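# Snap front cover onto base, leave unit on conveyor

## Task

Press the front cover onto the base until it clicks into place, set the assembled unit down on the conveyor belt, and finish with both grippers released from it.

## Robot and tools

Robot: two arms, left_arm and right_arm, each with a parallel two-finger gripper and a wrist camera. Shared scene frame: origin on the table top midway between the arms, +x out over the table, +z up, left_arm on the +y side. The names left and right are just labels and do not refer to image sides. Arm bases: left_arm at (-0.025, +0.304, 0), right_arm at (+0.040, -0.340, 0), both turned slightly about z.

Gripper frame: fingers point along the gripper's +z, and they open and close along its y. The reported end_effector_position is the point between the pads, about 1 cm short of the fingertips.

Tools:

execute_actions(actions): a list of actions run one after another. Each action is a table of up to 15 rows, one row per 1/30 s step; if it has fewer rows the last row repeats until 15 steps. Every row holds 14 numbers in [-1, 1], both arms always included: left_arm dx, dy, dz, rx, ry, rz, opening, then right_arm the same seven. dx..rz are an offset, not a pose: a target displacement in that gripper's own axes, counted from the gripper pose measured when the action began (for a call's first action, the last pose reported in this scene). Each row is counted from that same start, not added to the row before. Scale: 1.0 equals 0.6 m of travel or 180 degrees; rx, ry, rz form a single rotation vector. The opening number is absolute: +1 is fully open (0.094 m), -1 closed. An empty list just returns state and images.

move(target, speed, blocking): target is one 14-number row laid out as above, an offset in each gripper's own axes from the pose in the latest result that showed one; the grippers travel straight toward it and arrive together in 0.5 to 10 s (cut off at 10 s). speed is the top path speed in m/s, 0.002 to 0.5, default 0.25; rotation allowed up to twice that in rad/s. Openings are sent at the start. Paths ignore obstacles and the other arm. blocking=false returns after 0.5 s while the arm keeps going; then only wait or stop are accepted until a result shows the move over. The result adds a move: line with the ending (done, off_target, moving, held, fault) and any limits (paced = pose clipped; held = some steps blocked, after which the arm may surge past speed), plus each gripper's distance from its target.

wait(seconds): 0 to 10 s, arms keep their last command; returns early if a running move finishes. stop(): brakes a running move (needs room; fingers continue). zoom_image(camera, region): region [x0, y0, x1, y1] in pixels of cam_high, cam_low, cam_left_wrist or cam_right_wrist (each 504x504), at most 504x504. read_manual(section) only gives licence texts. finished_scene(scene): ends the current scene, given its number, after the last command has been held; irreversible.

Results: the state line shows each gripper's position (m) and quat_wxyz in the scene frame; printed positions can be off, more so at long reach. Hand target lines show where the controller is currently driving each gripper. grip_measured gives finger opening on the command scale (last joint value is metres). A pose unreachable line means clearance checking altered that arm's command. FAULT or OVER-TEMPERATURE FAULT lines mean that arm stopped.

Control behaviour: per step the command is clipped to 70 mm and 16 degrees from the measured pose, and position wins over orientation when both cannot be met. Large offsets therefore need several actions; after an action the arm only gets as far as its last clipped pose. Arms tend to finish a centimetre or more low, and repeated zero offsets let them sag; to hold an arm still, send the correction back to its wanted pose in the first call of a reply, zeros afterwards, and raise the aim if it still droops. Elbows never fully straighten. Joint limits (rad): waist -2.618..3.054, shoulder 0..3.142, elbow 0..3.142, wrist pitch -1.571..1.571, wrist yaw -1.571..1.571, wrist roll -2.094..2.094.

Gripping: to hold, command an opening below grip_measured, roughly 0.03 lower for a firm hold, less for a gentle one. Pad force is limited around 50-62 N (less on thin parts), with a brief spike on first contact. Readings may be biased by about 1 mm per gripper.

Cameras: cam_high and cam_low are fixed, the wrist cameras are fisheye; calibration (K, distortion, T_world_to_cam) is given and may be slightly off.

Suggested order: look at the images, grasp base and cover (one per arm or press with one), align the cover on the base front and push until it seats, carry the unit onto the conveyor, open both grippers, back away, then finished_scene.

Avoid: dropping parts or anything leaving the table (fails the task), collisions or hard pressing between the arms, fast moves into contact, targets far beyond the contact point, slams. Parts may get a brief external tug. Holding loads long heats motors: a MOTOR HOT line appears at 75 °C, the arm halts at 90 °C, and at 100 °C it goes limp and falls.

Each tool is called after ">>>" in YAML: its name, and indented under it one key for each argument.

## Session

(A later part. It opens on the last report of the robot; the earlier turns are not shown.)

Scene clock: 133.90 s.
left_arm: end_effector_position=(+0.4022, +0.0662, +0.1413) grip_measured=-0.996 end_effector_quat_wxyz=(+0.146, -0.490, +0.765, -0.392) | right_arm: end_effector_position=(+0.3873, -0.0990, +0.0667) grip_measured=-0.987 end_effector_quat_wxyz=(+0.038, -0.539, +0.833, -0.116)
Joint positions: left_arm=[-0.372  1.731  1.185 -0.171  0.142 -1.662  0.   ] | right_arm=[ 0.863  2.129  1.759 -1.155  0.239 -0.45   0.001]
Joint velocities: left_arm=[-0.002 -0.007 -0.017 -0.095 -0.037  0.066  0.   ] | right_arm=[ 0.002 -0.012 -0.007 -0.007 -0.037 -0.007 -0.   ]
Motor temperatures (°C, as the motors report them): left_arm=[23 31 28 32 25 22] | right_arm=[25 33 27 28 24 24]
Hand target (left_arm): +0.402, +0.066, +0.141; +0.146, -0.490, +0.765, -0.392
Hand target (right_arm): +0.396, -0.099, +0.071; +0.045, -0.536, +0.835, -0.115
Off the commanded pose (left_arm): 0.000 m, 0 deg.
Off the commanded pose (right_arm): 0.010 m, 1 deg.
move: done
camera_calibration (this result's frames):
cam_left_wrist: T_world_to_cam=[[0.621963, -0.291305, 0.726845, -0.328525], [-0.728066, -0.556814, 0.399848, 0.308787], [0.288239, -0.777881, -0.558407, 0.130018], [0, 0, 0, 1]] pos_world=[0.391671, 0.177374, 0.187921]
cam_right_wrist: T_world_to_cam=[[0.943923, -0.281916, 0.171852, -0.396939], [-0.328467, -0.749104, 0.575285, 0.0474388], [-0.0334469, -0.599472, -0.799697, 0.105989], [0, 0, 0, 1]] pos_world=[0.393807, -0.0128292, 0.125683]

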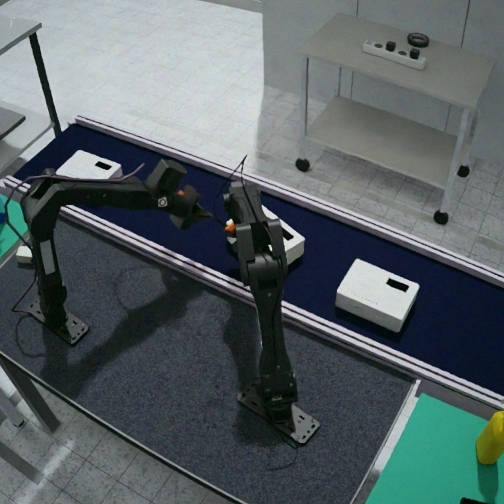

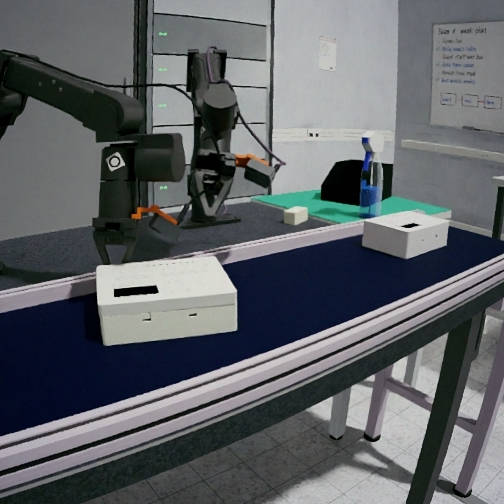

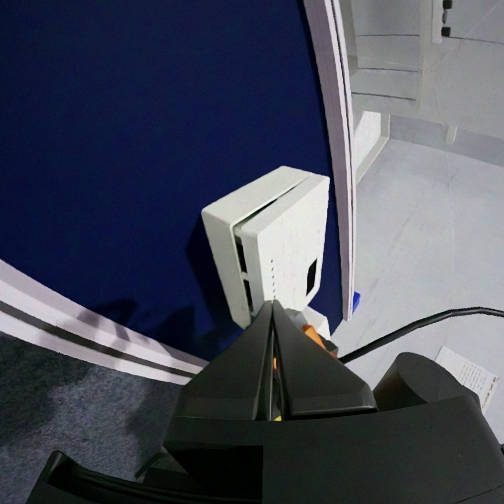

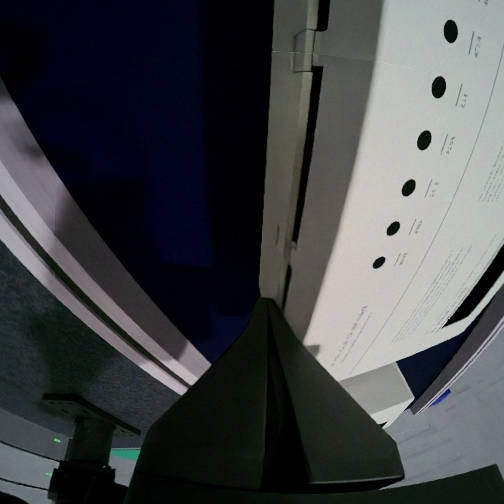

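>>> move:
  target: [0,0,0,0,0,0,-1,0,-0.008,-0.08,0,0,0,-1]
  speed: 0.06

>>> move:
  target: [0,0,0,0,0,0,-1,-0.04,-0.04,0.0,0,0,0,-1]
  speed: 0.06

Scene clock: 135.73 s.
left_arm: end_effector_position=(+0.4022, +0.0662, +0.1413) grip_measured=-0.996 end_effector_quat_wxyz=(+0.146, -0.490, +0.765, -0.392) | right_arm: end_effector_position=(+0.3838, -0.1020, +0.1033) grip_measured=-0.987 end_effector_quat_wxyz=(+0.024, -0.539, +0.834, -0.117)
Joint positions: left_arm=[-0.372  1.731  1.185 -0.171  0.142 -1.662  0.   ] | right_arm=[ 0.863  2.129  1.905 -1.329  0.239 -0.446  0.001]
Joint velocities: left_arm=[ 0.022 -0.002 -0.022 -0.066 -0.022  0.007 -0.   ] | right_arm=[0.007 0.007 0.002 0.022 0.007 0.051 0.   ]
Motor temperatures (°C, as the motors report them): left_arm=[23 31 28 32 25 22] | right_arm=[25 33 27 28 24 24]
Hand target (left_arm): +0.402, +0.066, +0.141; +0.146, -0.490, +0.765, -0.392
Hand target (right_arm): +0.383, -0.094, +0.114; +0.038, -0.540, +0.833, -0.115
Off the commanded pose (left_arm): 0.000 m, 0 deg.
Off the commanded pose (right_arm): 0.014 m, 2 deg.
move: off_target (right_arm)
camera_calibration (this result's frames):
cam_left_wrist: T_world_to_cam=[[0.621963, -0.291305, 0.726845, -0.328525], [-0.728066, -0.556814, 0.399848, 0.308787], [0.288239, -0.777881, -0.558407, 0.130018], [0, 0, 0, 1]] pos_world=[0.391671, 0.177374, 0.187921]
cam_right_wrist: T_world_to_cam=[[0.946108, -0.282959, 0.157527, -0.400223], [-0.31965, -0.737813, 0.594522, 0.0188142], [-0.0520002, -0.612835, -0.788498, 0.137923], [0, 0, 0, 1]] pos_world=[0.39184, -0.014841, 0.160613]

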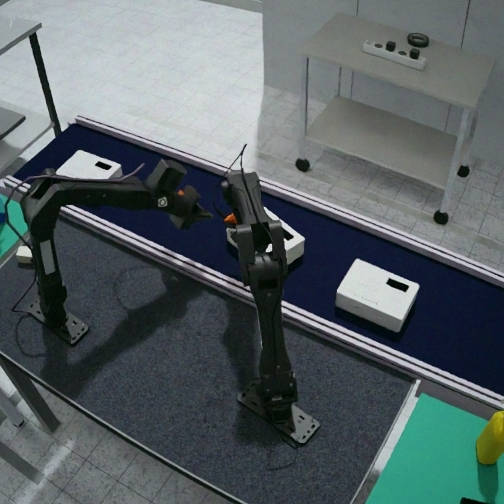

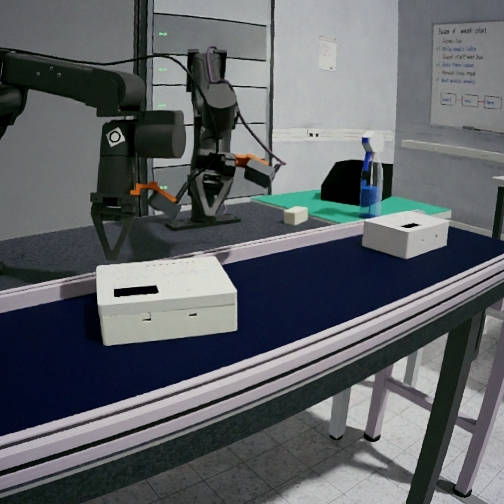

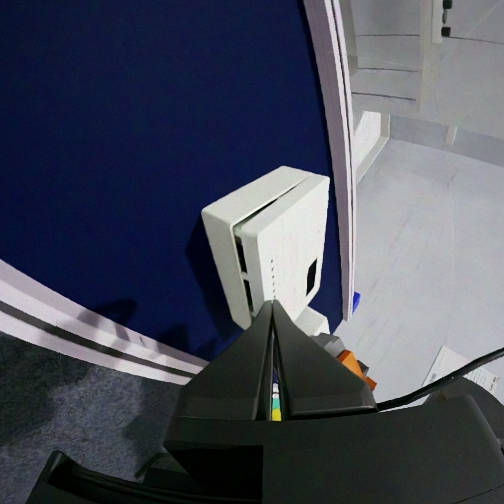

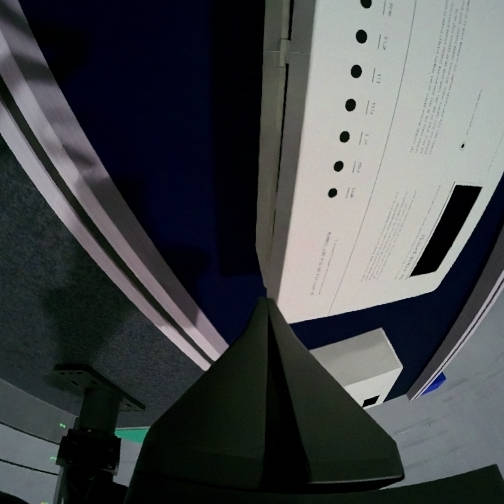

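Scene clock: 136.80 s.
left_arm: end_effector_position=(+0.4022, +0.0662, +0.1413) grip_measured=-0.996 end_effector_quat_wxyz=(+0.146, -0.490, +0.765, -0.392) | right_arm: end_effector_position=(+0.4104, -0.0885, +0.1028) grip_measured=-0.987 end_effector_quat_wxyz=(+0.023, -0.540, +0.833, -0.118)
Joint positions: left_arm=[-0.372  1.731  1.185 -0.171  0.142 -1.662  0.   ] | right_arm=[ 0.848  2.274  2.137 -1.415  0.239 -0.464  0.001]
Joint velocities: left_arm=[-0.017  0.002  0.002  0.037 -0.007  0.051 -0.001] | right_arm=[-0.002  0.007  0.012 -0.022 -0.037  0.007  0.   ]
Motor temperatures (°C, as the motors report them): left_arm=[23 31 28 32 25 22] | right_arm=[25 33 28 28 24 24]
Hand target (left_arm): +0.402, +0.066, +0.141; +0.146, -0.490, +0.765, -0.392
Hand target (right_arm): +0.415, -0.090, +0.106; +0.024, -0.539, +0.834, -0.118
Off the commanded pose (left_arm): 0.000 m, 0 deg.
Off the commanded pose (right_arm): 0.006 m, 0 deg.
move: done
camera_calibration (this result's frames):
cam_left_wrist: T_world_to_cam=[[0.621963, -0.291305, 0.726845, -0.328525], [-0.728066, -0.556814, 0.399848, 0.308787], [0.288239, -0.777881, -0.558407, 0.130018], [0, 0, 0, 1]] pos_world=[0.391671, 0.177374, 0.187921]
cam_right_wrist: T_world_to_cam=[[0.946995, -0.28089, 0.15589, -0.421506], [-0.316871, -0.736896, 0.597141, 0.0362035], [-0.0528562, -0.614887, -0.786842, 0.147165], [0, 0, 0, 1]] pos_world=[0.418415, -0.00122885, 0.159886]

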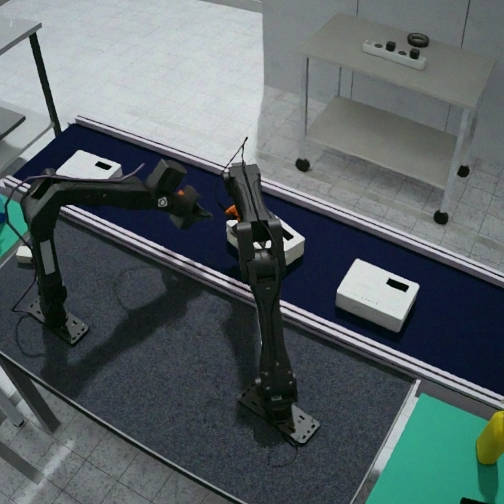

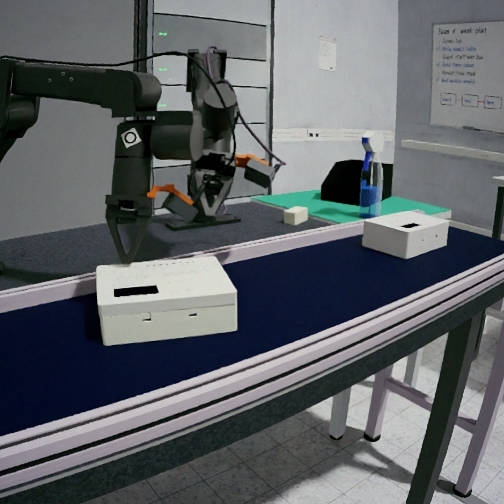

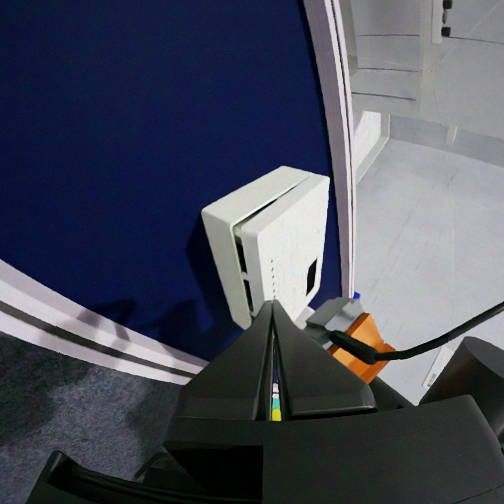

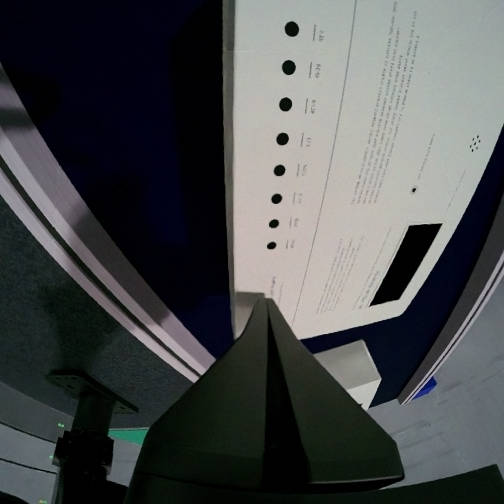

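>>> move:
  target: [0,0,0,0,0,0,-1,-0.026,-0.01,0.103,-0.023,0.037,-0.01,-1]
  speed: 0.04

Scene clock: 139.07 s.
left_arm: end_effector_position=(+0.4022, +0.0662, +0.1413) grip_measured=-0.996 end_effector_quat_wxyz=(+0.146, -0.490, +0.765, -0.392) | right_arm: end_effector_position=(+0.4189, -0.0847, +0.0877) grip_measured=-0.987 end_effector_quat_wxyz=(-0.019, -0.552, +0.824, -0.124)
Joint positions: left_arm=[-0.372  1.731  1.185 -0.171  0.142 -1.662  0.   ] | right_arm=[ 0.844  2.442  2.368 -1.561  0.244 -0.487  0.001]
Joint velocities: left_arm=[-0.007 -0.002  0.022  0.037  0.007  0.095  0.001] | right_arm=[-0.002  0.002  0.022  0.007 -0.022  0.007 -0.001]
Motor temperatures (°C, as the motors report them): left_arm=[23 30 28 32 25 22] | right_arm=[25 33 27 28 24 24]
Hand target (left_arm): +0.402, +0.066, +0.141; +0.146, -0.490, +0.765, -0.392
Hand target (right_arm): +0.428, -0.089, +0.044; -0.047, -0.546, +0.828, -0.118
Off the commanded pose (left_arm): 0.000 m, 0 deg.
Off the commanded pose (right_arm): 0.047 m, 3 deg.
move: off_target (right_arm)
camera_calibration (this result's frames):
cam_left_wrist: T_world_to_cam=[[0.621963, -0.291305, 0.726845, -0.328525], [-0.728066, -0.556814, 0.399848, 0.308787], [0.288239, -0.777881, -0.558407, 0.130018], [0, 0, 0, 1]] pos_world=[0.391671, 0.177374, 0.187921]
cam_right_wrist: T_world_to_cam=[[0.960951, -0.254238, 0.109255, -0.425589], [-0.261496, -0.705157, 0.65907, 0.0247725], [-0.0905183, -0.661903, -0.744104, 0.146148], [0, 0, 0, 1]] pos_world=[0.428677, 0.00600363, 0.13892]

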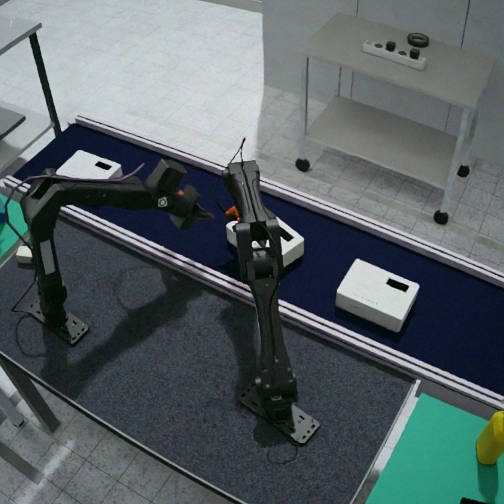

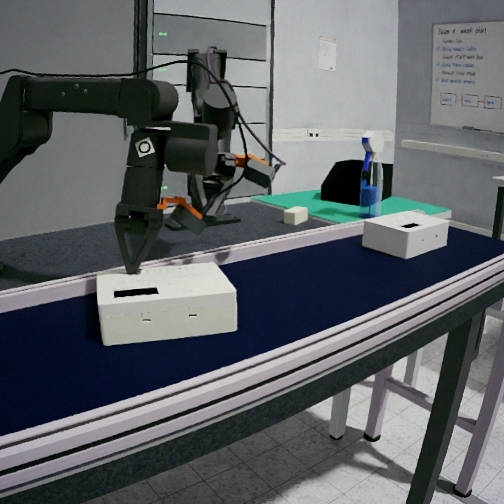

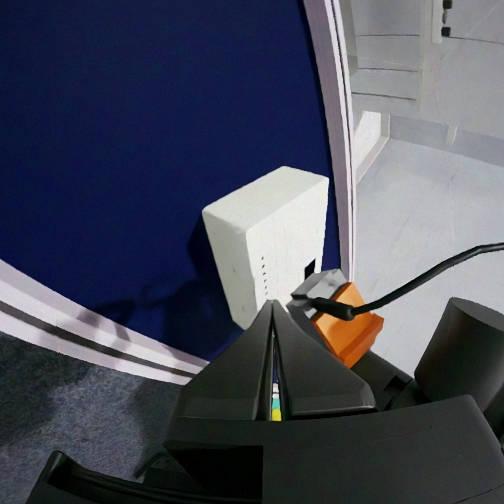

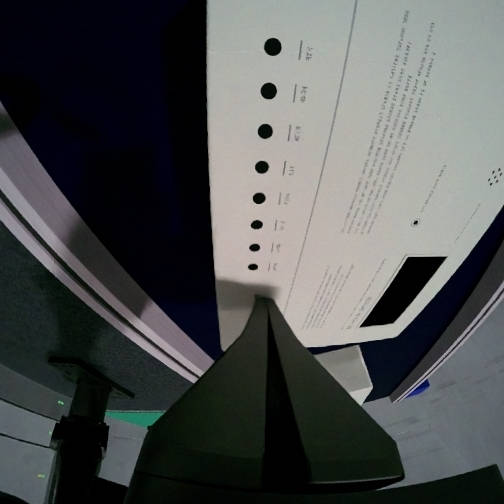

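The gap closed. Check the far side.

>>> move:
  target: [0,0,0,0,0,0,-1,0.0,0.0,-0.08,0.02,-0.03,0,-1]
  speed: 0.08

>>> zoom_image:
  camera: "cam_low"
  region: [60, 230, 270, 360]

>>> zoom_image:
  camera: "cam_left_wrist"
  region: [170, 150, 350, 340]

Scene clock: 140.23 s.
left_arm: end_effector_position=(+0.4022, +0.0662, +0.1413) grip_measured=-0.996 end_effector_quat_wxyz=(+0.146, -0.490, +0.765, -0.392) | right_arm: end_effector_position=(+0.4148, -0.0774, +0.1239) grip_measured=-0.987 end_effector_quat_wxyz=(+0.022, -0.556, +0.822, -0.121)
Joint positions: left_arm=[-0.372  1.731  1.185 -0.171  0.142 -1.662  0.   ] | right_arm=[ 0.863  2.36   2.369 -1.563  0.245 -0.488  0.001]
Joint velocities: left_arm=[-0.002 -0.007 -0.007  0.007 -0.007 -0.066  0.   ] | right_arm=[ 0.007 -0.022  0.007 -0.037  0.022  0.066  0.   ]
Motor temperatures (°C, as the motors report them): left_arm=[23 30 28 32 25 22] | right_arm=[25 33 27 28 24 24]
Hand target (left_arm): +0.402, +0.066, +0.141; +0.146, -0.490, +0.765, -0.392
Hand target (right_arm): +0.414, -0.074, +0.135; +0.037, -0.557, +0.820, -0.124
Off the commanded pose (left_arm): 0.000 m, 0 deg.
Off the commanded pose (right_arm): 0.011 m, 2 deg.
move: off_target (right_arm)
camera_calibration (this result's frames):
cam_left_wrist: T_world_to_cam=[[0.621963, -0.291305, 0.726845, -0.328525], [-0.728066, -0.556814, 0.399848, 0.308787], [0.288239, -0.777881, -0.558407, 0.130018], [0, 0, 0, 1]] pos_world=[0.391671, 0.177374, 0.187921]
cam_right_wrist: T_world_to_cam=[[0.957238, -0.243141, 0.156776, -0.427251], [-0.287685, -0.74277, 0.604591, 0.0197313], [-0.0305522, -0.623839, -0.780955, 0.160117], [0, 0, 0, 1]] pos_world=[0.419549, 0.0106613, 0.180098]

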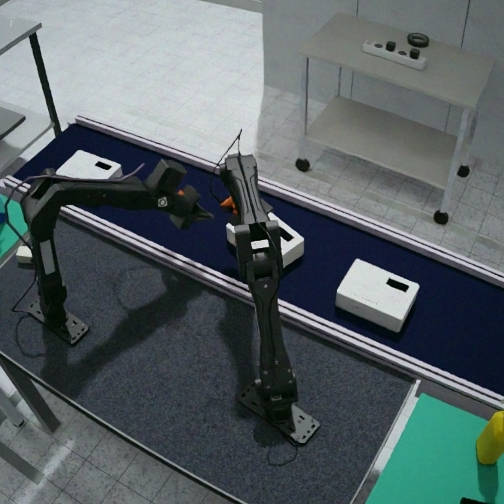

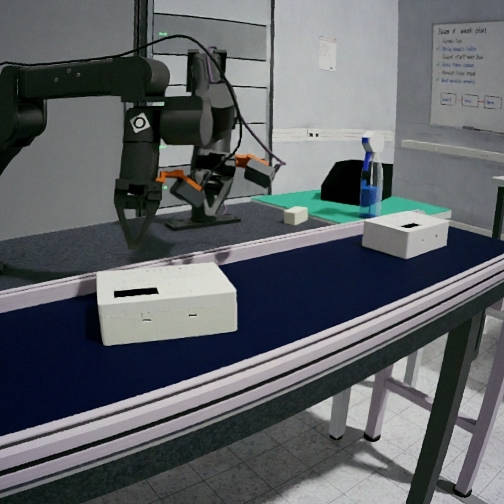

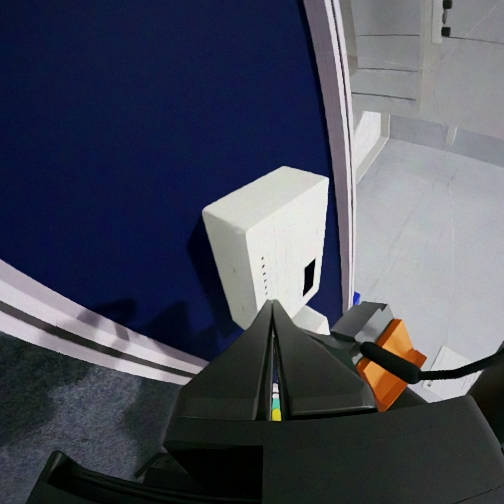

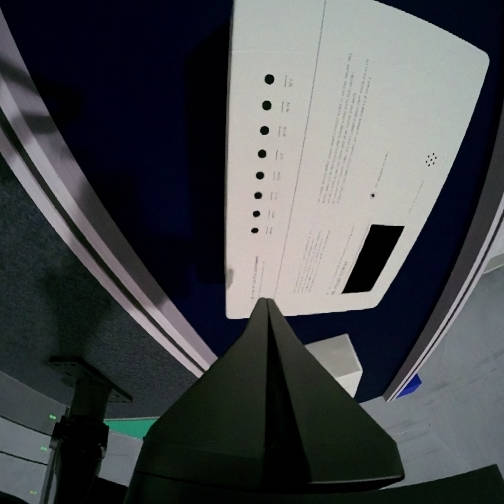

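Region (60, 230, 270, 360) of cam_low's 504x504 image, scaled by 2.400, with more detail than that image has; it fills the top 312 rows of this view, and the rest is white.

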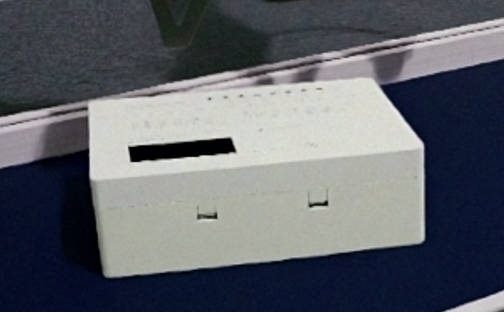

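Region (170, 150, 350, 340) of cam_left_wrist's 504x504 image, scaled by 2.653, with more detail than that image has; it fills the left 477 columns of this view, and the rest is white.

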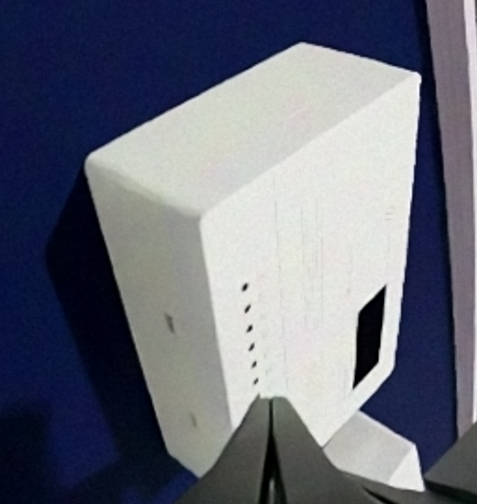

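>>> move:
  target: [0,0,0,0,0,0,-1,-0.059,-0.128,0.012,0.018,-0.139,0,-1]
  speed: 0.12

Scene clock: 143.23 s.
left_arm: end_effector_position=(+0.4022, +0.0662, +0.1413) grip_measured=-0.996 end_effector_quat_wxyz=(+0.146, -0.490, +0.765, -0.392) | right_arm: end_effector_position=(+0.4988, -0.0733, +0.1198) grip_measured=-0.987 end_effector_quat_wxyz=(+0.201, -0.567, +0.798, -0.030)
Joint positions: left_arm=[-0.372  1.731  1.185 -0.171  0.142 -1.662  0.   ] | right_arm=[ 0.692  2.226  2.066 -1.002  0.026 -0.706  0.001]
Joint velocities: left_arm=[ 0.007 -0.007 -0.002  0.066 -0.066 -0.051  0.001] | right_arm=[ 0.007 -0.007 -0.022 -0.051  0.081 -0.051 -0.   ]
Motor temperatures (°C, as the motors report them): left_arm=[23 30 28 32 25 22] | right_arm=[25 34 27 28 24 24]
Hand target (left_arm): +0.402, +0.066, +0.141; +0.146, -0.490, +0.765, -0.392
Hand target (right_arm): +0.500, -0.074, +0.130; +0.215, -0.566, +0.795, -0.024
Off the commanded pose (left_arm): 0.000 m, 0 deg.
Off the commanded pose (right_arm): 0.011 m, 2 deg.
move: off_target (right_arm)
camera_calibration (this result's frames):
cam_left_wrist: T_world_to_cam=[[0.621963, -0.291305, 0.726845, -0.328525], [-0.728066, -0.556814, 0.399848, 0.308787], [0.288239, -0.777881, -0.558407, 0.130018], [0, 0, 0, 1]] pos_world=[0.391671, 0.177374, 0.187921]
cam_right_wrist: T_world_to_cam=[[0.938263, -0.227794, 0.260332, -0.507803], [-0.294931, -0.920056, 0.257899, 0.0814921], [0.180772, -0.318757, -0.930438, 0.0969721], [0, 0, 0, 1]] pos_world=[0.482958, -0.00978665, 0.201407]

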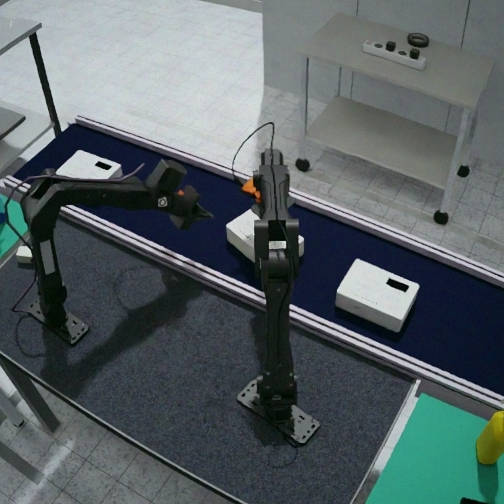

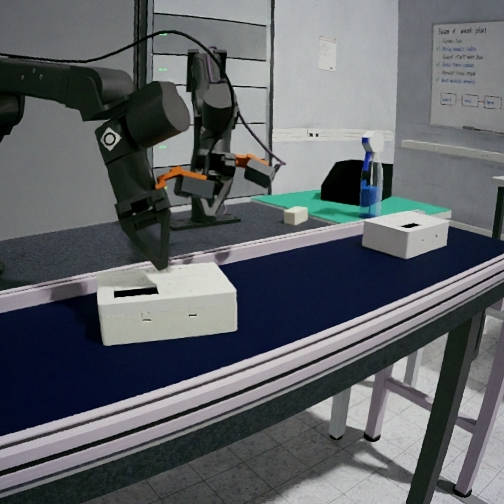

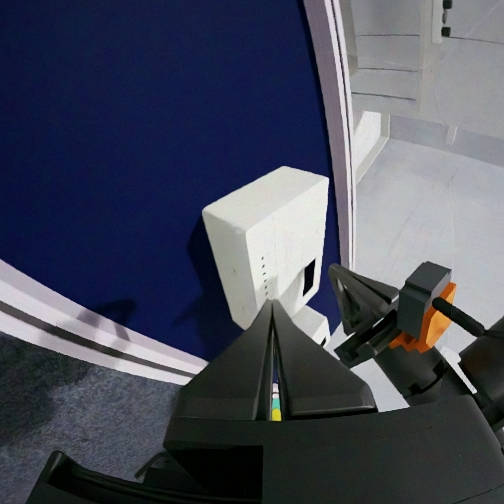

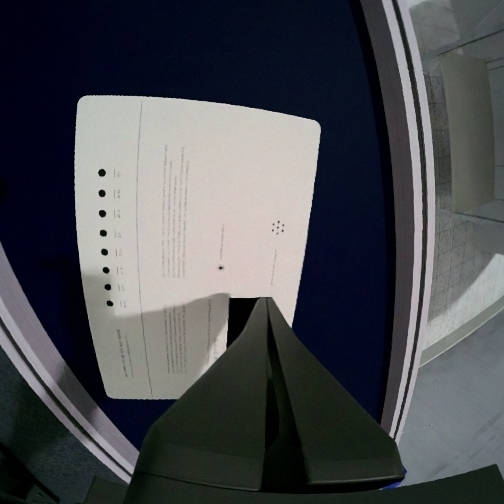

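>>> move:
  target: [0,0,0,0,0,0,-1,0.023,0.036,0.127,-0.031,0.036,0,-1]
  speed: 0.04

>>> zoom_image:
  camera: "cam_low"
  region: [60, 230, 270, 360]

Scene clock: 145.73 s.
left_arm: end_effector_position=(+0.4022, +0.0662, +0.1413) grip_measured=-0.996 end_effector_quat_wxyz=(+0.146, -0.490, +0.765, -0.392) | right_arm: end_effector_position=(+0.5157, -0.0634, +0.0908) grip_measured=-0.987 end_effector_quat_wxyz=(+0.190, -0.568, +0.800, -0.029)
Joint positions: left_arm=[-0.372  1.731  1.185 -0.171  0.142 -1.662  0.   ] | right_arm=[ 0.692  2.348  2.164 -1.001  0.027 -0.705  0.001]
Joint velocities: left_arm=[ 0.012 -0.012 -0.027  0.081 -0.022  0.037 -0.   ] | right_arm=[-0.007  0.007 -0.017  0.037  0.022  0.022  0.   ]
Motor temperatures (°C, as the motors report them): left_arm=[23 30 28 32 25 22] | right_arm=[25 34 27 28 24 24]
Hand target (left_arm): +0.402, +0.066, +0.141; +0.146, -0.490, +0.765, -0.392
Hand target (right_arm): +0.500, -0.065, +0.042; +0.128, -0.574, +0.808, -0.023
Off the commanded pose (left_arm): 0.000 m, 0 deg.
Off the commanded pose (right_arm): 0.052 m, 7 deg.
move: off_target (right_arm)
camera_calibration (this result's frames):
cam_left_wrist: T_world_to_cam=[[0.621963, -0.291305, 0.726845, -0.328525], [-0.728066, -0.556814, 0.399848, 0.308787], [0.288239, -0.777881, -0.558407, 0.130018], [0, 0, 0, 1]] pos_world=[0.391671, 0.177374, 0.187921]
cam_right_wrist: T_world_to_cam=[[0.942727, -0.226153, 0.245195, -0.514698], [-0.291056, -0.91679, 0.273464, 0.0998972], [0.162948, -0.329167, -0.930106, 0.078575], [0, 0, 0, 1]] pos_world=[0.501491, 0.00104874, 0.171966]

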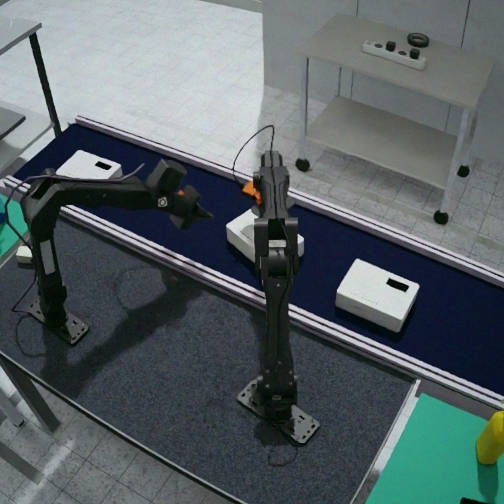

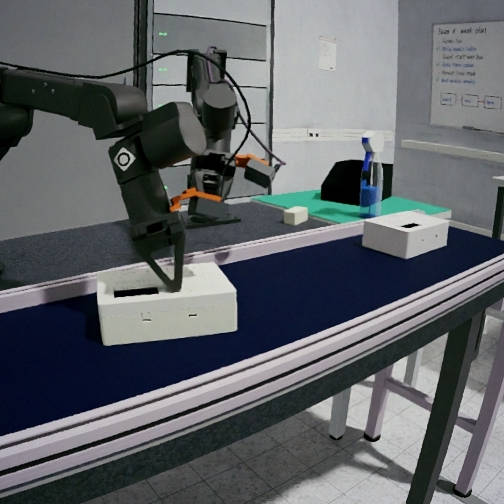

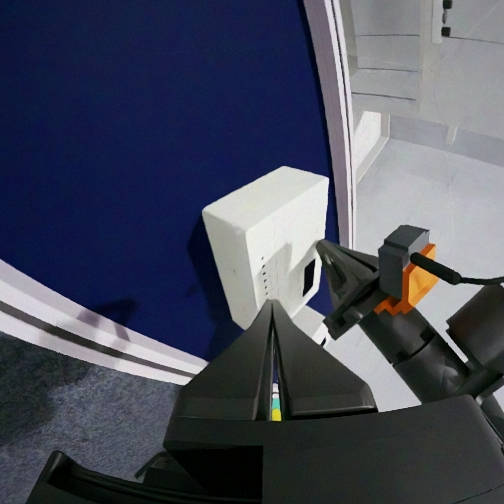

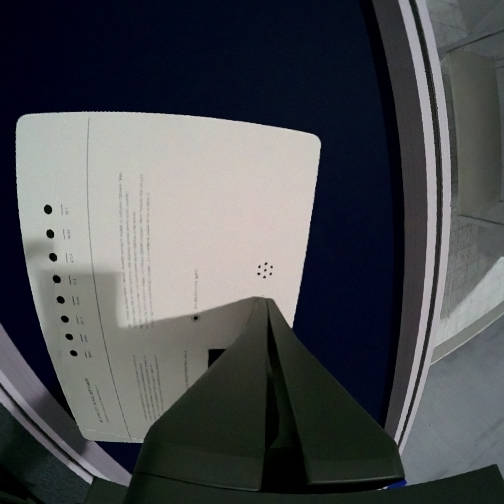

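Region (60, 230, 270, 360) of cam_low's 504x504 image, scaled by 2.400, with more detail than that image has; it fills the top 312 rows of this view, and the rest is white.

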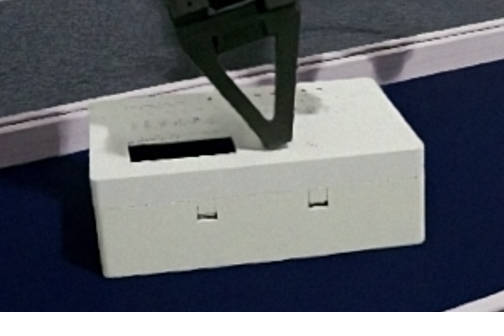

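>>> move:
  target: [0,0,0,0,0,0,-1,0.054,0.049,0.086,-0.045,0.052,0,-1]
  speed: 0.04

>>> zoom_image:
  camera: "cam_low"
  region: [60, 230, 270, 360]

Scene clock: 148.87 s.
left_arm: end_effector_position=(+0.4022, +0.0662, +0.1413) grip_measured=-0.996 end_effector_quat_wxyz=(+0.146, -0.490, +0.765, -0.392) | right_arm: end_effector_position=(+0.5158, -0.0634, +0.0899) grip_measured=-0.987 end_effector_quat_wxyz=(+0.171, -0.570, +0.803, -0.028)
Joint positions: left_arm=[-0.372  1.731  1.185 -0.171  0.142 -1.662  0.   ] | right_arm=[ 0.692  2.404  2.273 -1.093  0.027 -0.705  0.001]
Joint velocities: left_arm=[-0.002  0.002 -0.007 -0.007  0.037  0.066  0.   ] | right_arm=[-0.002  0.007 -0.002  0.022 -0.066  0.007 -0.001]
Motor temperatures (°C, as the motors report them): left_arm=[23 30 28 32 25 22] | right_arm=[25 33 27 28 24 24]
Hand target (left_arm): +0.402, +0.066, +0.141; +0.146, -0.490, +0.765, -0.392
Hand target (right_arm): +0.494, -0.075, +0.031; +0.085, -0.576, +0.812, -0.018
Off the commanded pose (left_arm): 0.000 m, 0 deg.
Off the commanded pose (right_arm): 0.067 m, 10 deg.
move: off_target (right_arm)
camera_calibration (this result's frames):
cam_left_wrist: T_world_to_cam=[[0.621963, -0.291305, 0.726845, -0.328525], [-0.728066, -0.556814, 0.399848, 0.308787], [0.288239, -0.777881, -0.558407, 0.130018], [0, 0, 0, 1]] pos_world=[0.391671, 0.177374, 0.187921]
cam_right_wrist: T_world_to_cam=[[0.950557, -0.221527, 0.217642, -0.515812], [-0.281331, -0.911044, 0.301415, 0.0930524], [0.131509, -0.347742, -0.928322, 0.0926104], [0, 0, 0, 1]] pos_world=[0.504308, 0.00271301, 0.170187]

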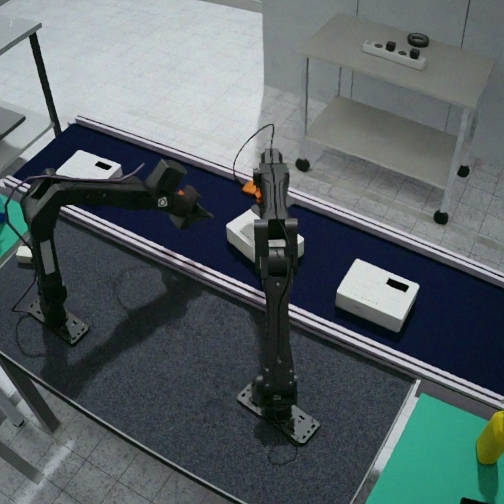

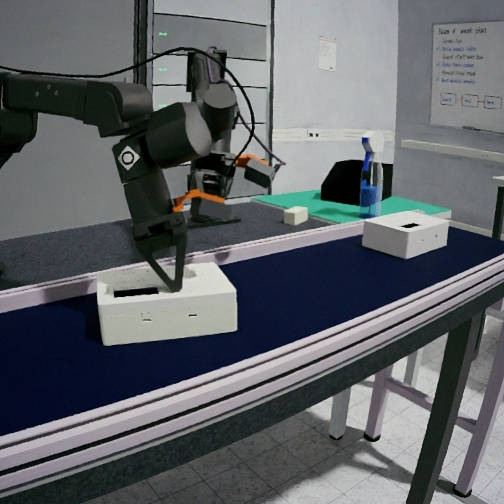

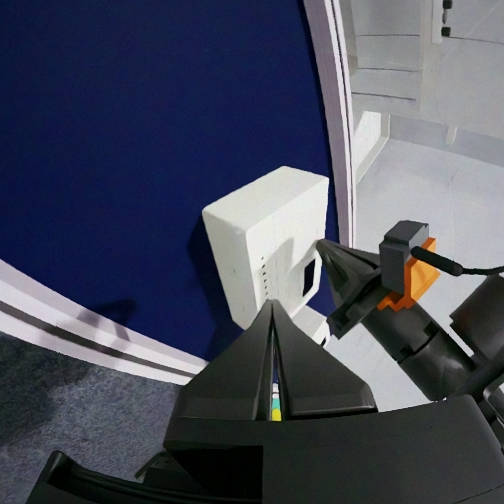

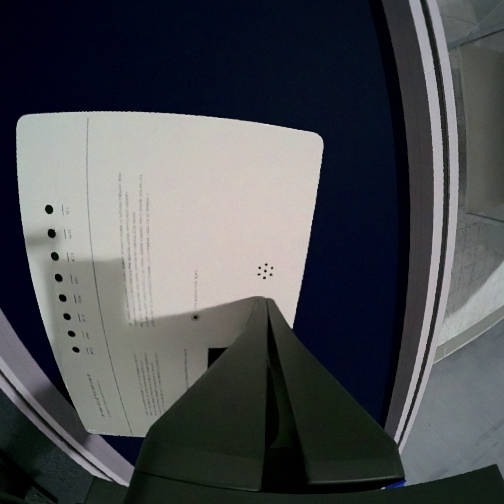

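Region (60, 230, 270, 360) of cam_low's 504x504 image, scaled by 2.400, with more detail than that image has; it fills the top 312 rows of this view, and the rest is white.

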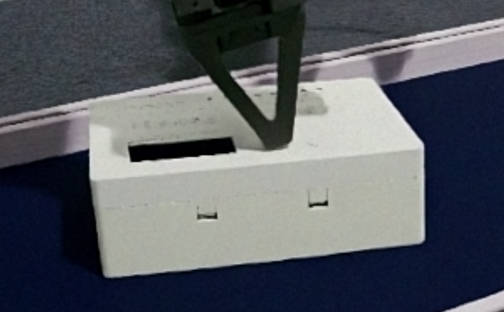

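>>> zoom_image:
  camera: "cam_low"
  region: [95, 290, 240, 345]

>>> zoom_image:
  camera: "cam_low"
  region: [355, 205, 455, 265]

Region (95, 290, 240, 345) of cam_low's 504x504 image, scaled by 3.476, with more detail than that image has; it fills the top 191 rows of this view, and the rest is white.

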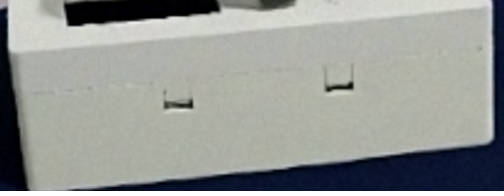

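Region (355, 205, 455, 265) of cam_low's 504x504 image, scaled by 5.040, with more detail than that image has; it fills the top 302 rows of this view, and the rest is white.

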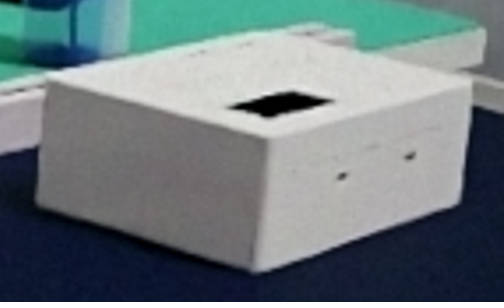

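>>> move:
  target: [0,0,0,0,0,0,-1,0.011,0.065,0.051,-0.02,0.024,0,-1]
  speed: 0.04

>>> zoom_image:
  camera: "cam_low"
  region: [60, 230, 270, 360]

Scene clock: 151.07 s.
left_arm: end_effector_position=(+0.4022, +0.0662, +0.1413) grip_measured=-0.996 end_effector_quat_wxyz=(+0.146, -0.490, +0.765, -0.392) | right_arm: end_effector_position=(+0.5154, -0.0568, +0.0913) grip_measured=-0.987 end_effector_quat_wxyz=(+0.180, -0.561, +0.807, -0.049)
Joint positions: left_arm=[-0.372  1.731  1.185 -0.171  0.142 -1.662  0.   ] | right_arm=[ 0.72   2.393  2.25  -1.061  0.08  -0.668  0.001]
Joint velocities: left_arm=[-0.002  0.002 -0.002 -0.007 -0.037  0.037  0.   ] | right_arm=[-0.002  0.002 -0.012 -0.007 -0.007  0.081  0.001]
Motor temperatures (°C, as the motors report them): left_arm=[23 30 28 32 25 22] | right_arm=[25 33 27 28 24 24]
Hand target (left_arm): +0.402, +0.066, +0.141; +0.146, -0.490, +0.765, -0.392
Hand target (right_arm): +0.488, -0.052, +0.053; +0.122, -0.573, +0.810, -0.024
Off the commanded pose (left_arm): 0.000 m, 0 deg.
Off the commanded pose (right_arm): 0.050 m, 7 deg.
move: off_target (right_arm)
camera_calibration (this result's frames):
cam_left_wrist: T_world_to_cam=[[0.621963, -0.291305, 0.726845, -0.328525], [-0.728066, -0.556814, 0.399848, 0.308787], [0.288239, -0.777881, -0.558407, 0.130018], [0, 0, 0, 1]] pos_world=[0.391671, 0.177374, 0.187921]
cam_right_wrist: T_world_to_cam=[[0.935411, -0.241135, 0.258574, -0.511311], [-0.316485, -0.897094, 0.308318, 0.116741], [0.157619, -0.370239, -0.915467, 0.0803212], [0, 0, 0, 1]] pos_world=[0.502573, 0.0111709, 0.16975]

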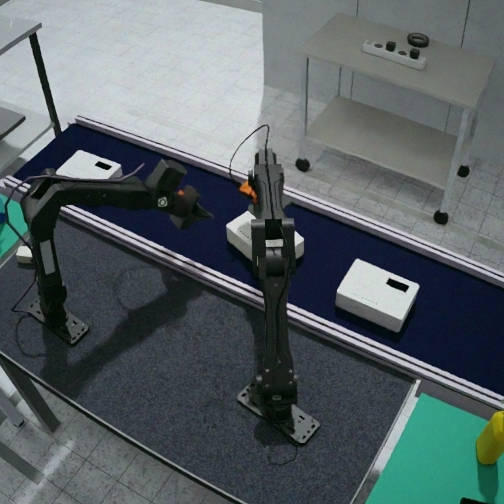

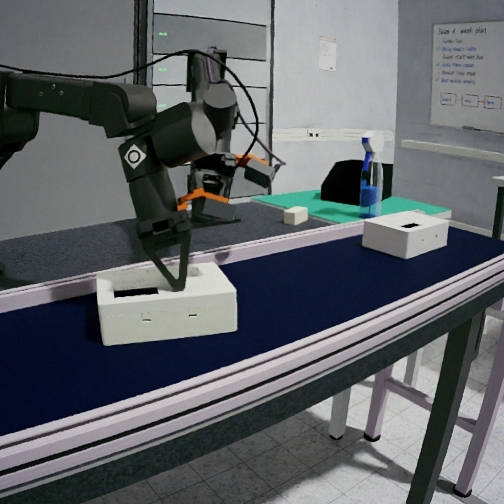

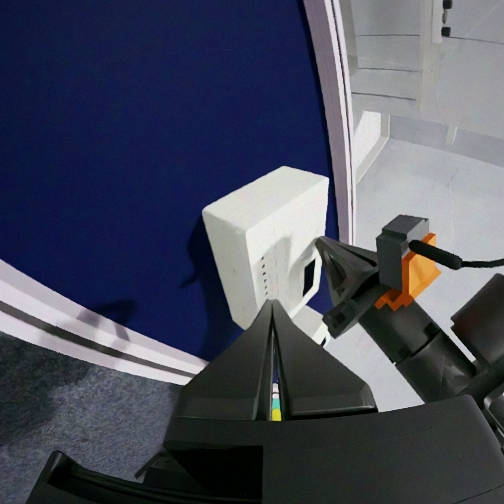

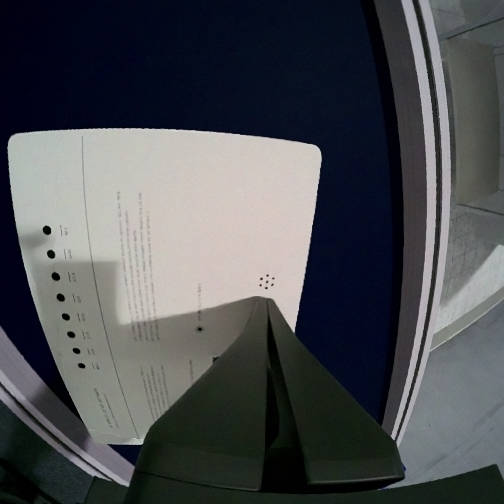

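Region (60, 230, 270, 360) of cam_low's 504x504 image, scaled by 2.400, with more detail than that image has; it fills the top 312 rows of this view, and the rest is white.

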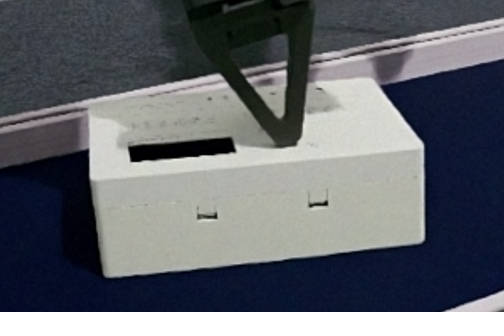

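>>> move:
  target: [0,0,0,0,0,0,-1,-0.01,-0.012,-0.045,0,0,0,-1]
  speed: 0.08

>>> move:
  target: [0,0,0,0,0,0,-1,0.004,-0.07,0.012,0,0,0,-1]
  speed: 0.08

Scene clock: 152.87 s.
left_arm: end_effector_position=(+0.4022, +0.0662, +0.1413) grip_measured=-0.996 end_effector_quat_wxyz=(+0.146, -0.490, +0.765, -0.392) | right_arm: end_effector_position=(+0.5125, -0.0591, +0.1137) grip_measured=-0.987 end_effector_quat_wxyz=(+0.175, -0.561, +0.808, -0.050)
Joint positions: left_arm=[-0.372  1.731  1.185 -0.171  0.142 -1.662  0.   ] | right_arm=[ 0.72   2.409  2.371 -1.177  0.083 -0.667  0.001]
Joint velocities: left_arm=[-0.002  0.002 -0.027  0.007 -0.037  0.007 -0.001] | right_arm=[-0.017 -0.012  0.012 -0.022  0.022  0.037 -0.   ]
Motor temperatures (°C, as the motors report them): left_arm=[23 30 28 32 25 22] | right_arm=[25 33 27 28 24 24]
Hand target (left_arm): +0.402, +0.066, +0.141; +0.146, -0.490, +0.765, -0.392
Hand target (right_arm): +0.514, -0.058, +0.120; +0.180, -0.561, +0.807, -0.049
Off the commanded pose (left_arm): 0.000 m, 0 deg.
Off the commanded pose (right_arm): 0.007 m, 1 deg.
move: done
camera_calibration (this result's frames):
cam_left_wrist: T_world_to_cam=[[0.621963, -0.291305, 0.726845, -0.328525], [-0.728066, -0.556814, 0.399848, 0.308787], [0.288239, -0.777881, -0.558407, 0.130018], [0, 0, 0, 1]] pos_world=[0.391671, 0.177374, 0.187921]
cam_right_wrist: T_world_to_cam=[[0.937088, -0.240708, 0.252835, -0.515127], [-0.315347, -0.894349, 0.317327, 0.105408], [0.14974, -0.377094, -0.91399, 0.103889], [0, 0, 0, 1]] pos_world=[0.500403, 0.00945233, 0.191747]

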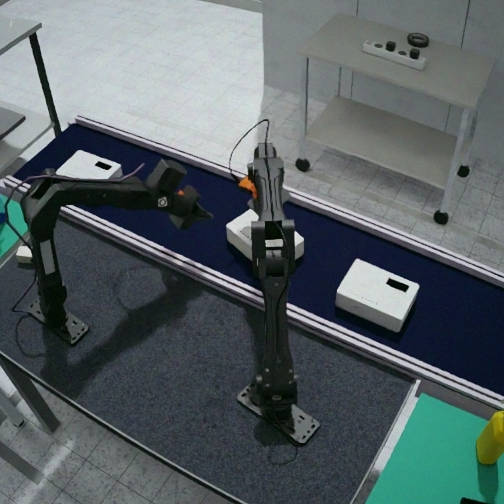

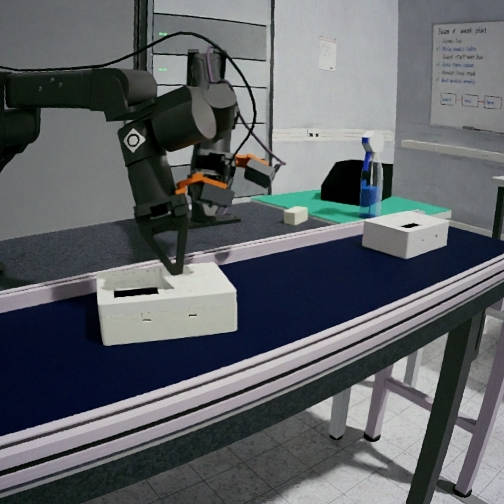

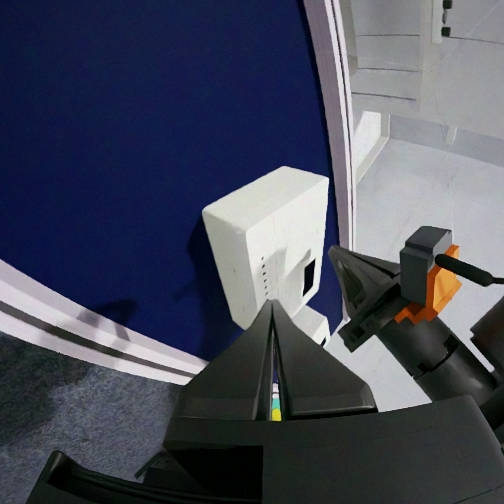

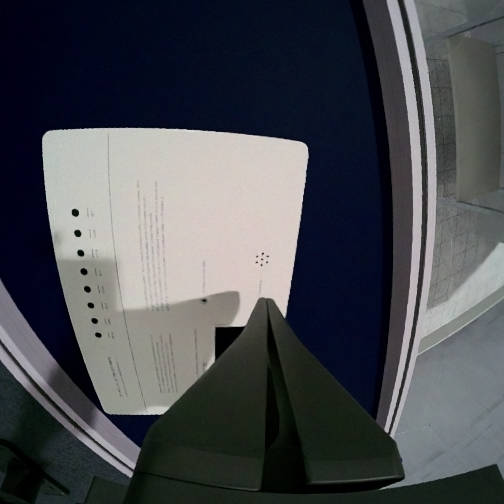

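Scene clock: 154.10 s.
left_arm: end_effector_position=(+0.4022, +0.0662, +0.1413) grip_measured=-0.996 end_effector_quat_wxyz=(+0.146, -0.490, +0.765, -0.392) | right_arm: end_effector_position=(+0.5514, -0.0774, +0.1145) grip_measured=-0.987 end_effector_quat_wxyz=(+0.182, -0.557, +0.808, -0.059)
Joint positions: left_arm=[-0.372  1.731  1.185 -0.171  0.142 -1.662  0.   ] | right_arm=[ 0.655  2.66   2.846 -1.379  0.077 -0.725  0.001]
Joint velocities: left_arm=[-0.022 -0.002 -0.012 -0.022 -0.007  0.007  0.   ] | right_arm=[-0.017  0.017  0.042 -0.037  0.007 -0.007  0.   ]
Motor temperatures (°C, as the motors report them): left_arm=[23 30 28 32 25 22] | right_arm=[25 34 27 28 24 24]
Hand target (left_arm): +0.402, +0.066, +0.141; +0.146, -0.490, +0.765, -0.392
Hand target (right_arm): +0.550, -0.077, +0.117; +0.183, -0.560, +0.806, -0.052
Off the commanded pose (left_arm): 0.000 m, 0 deg.
Off the commanded pose (right_arm): 0.004 m, 1 deg.
elbow stopped short (right arm): the move would have taken joint 3 (elbow) straighter than the controller allows; a more bent joint 3 avoids this.
move: done
camera_calibration (this result's frames):
cam_left_wrist: T_world_to_cam=[[0.621963, -0.291305, 0.726845, -0.328525], [-0.728066, -0.556814, 0.399848, 0.308787], [0.288239, -0.777881, -0.558407, 0.130018], [0, 0, 0, 1]] pos_world=[0.391671, 0.177374, 0.187921]
cam_right_wrist: T_world_to_cam=[[0.929162, -0.247631, 0.274475, -0.554905], [-0.330146, -0.889909, 0.314747, 0.109895], [0.166316, -0.383068, -0.908624, 0.0817263], [0, 0, 0, 1]] pos_world=[0.538286, -0.0083081, 0.191977]

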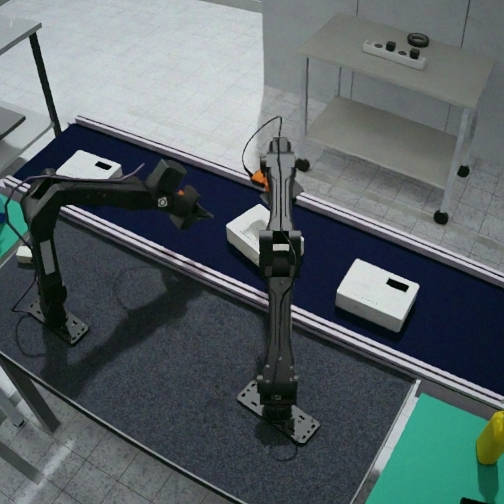

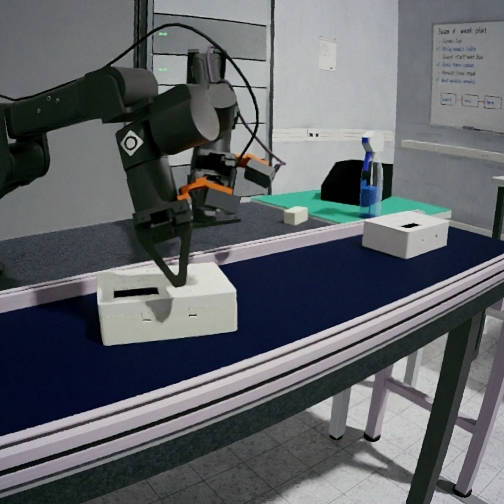

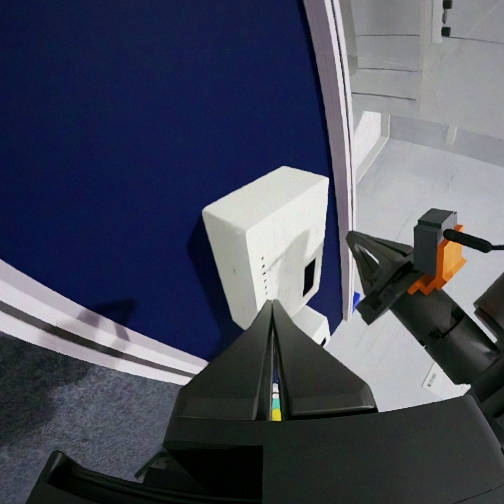

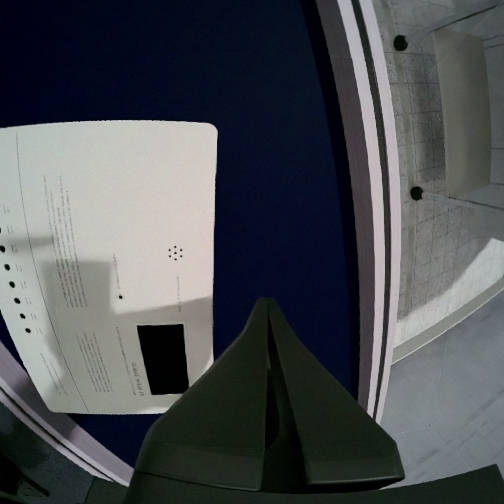

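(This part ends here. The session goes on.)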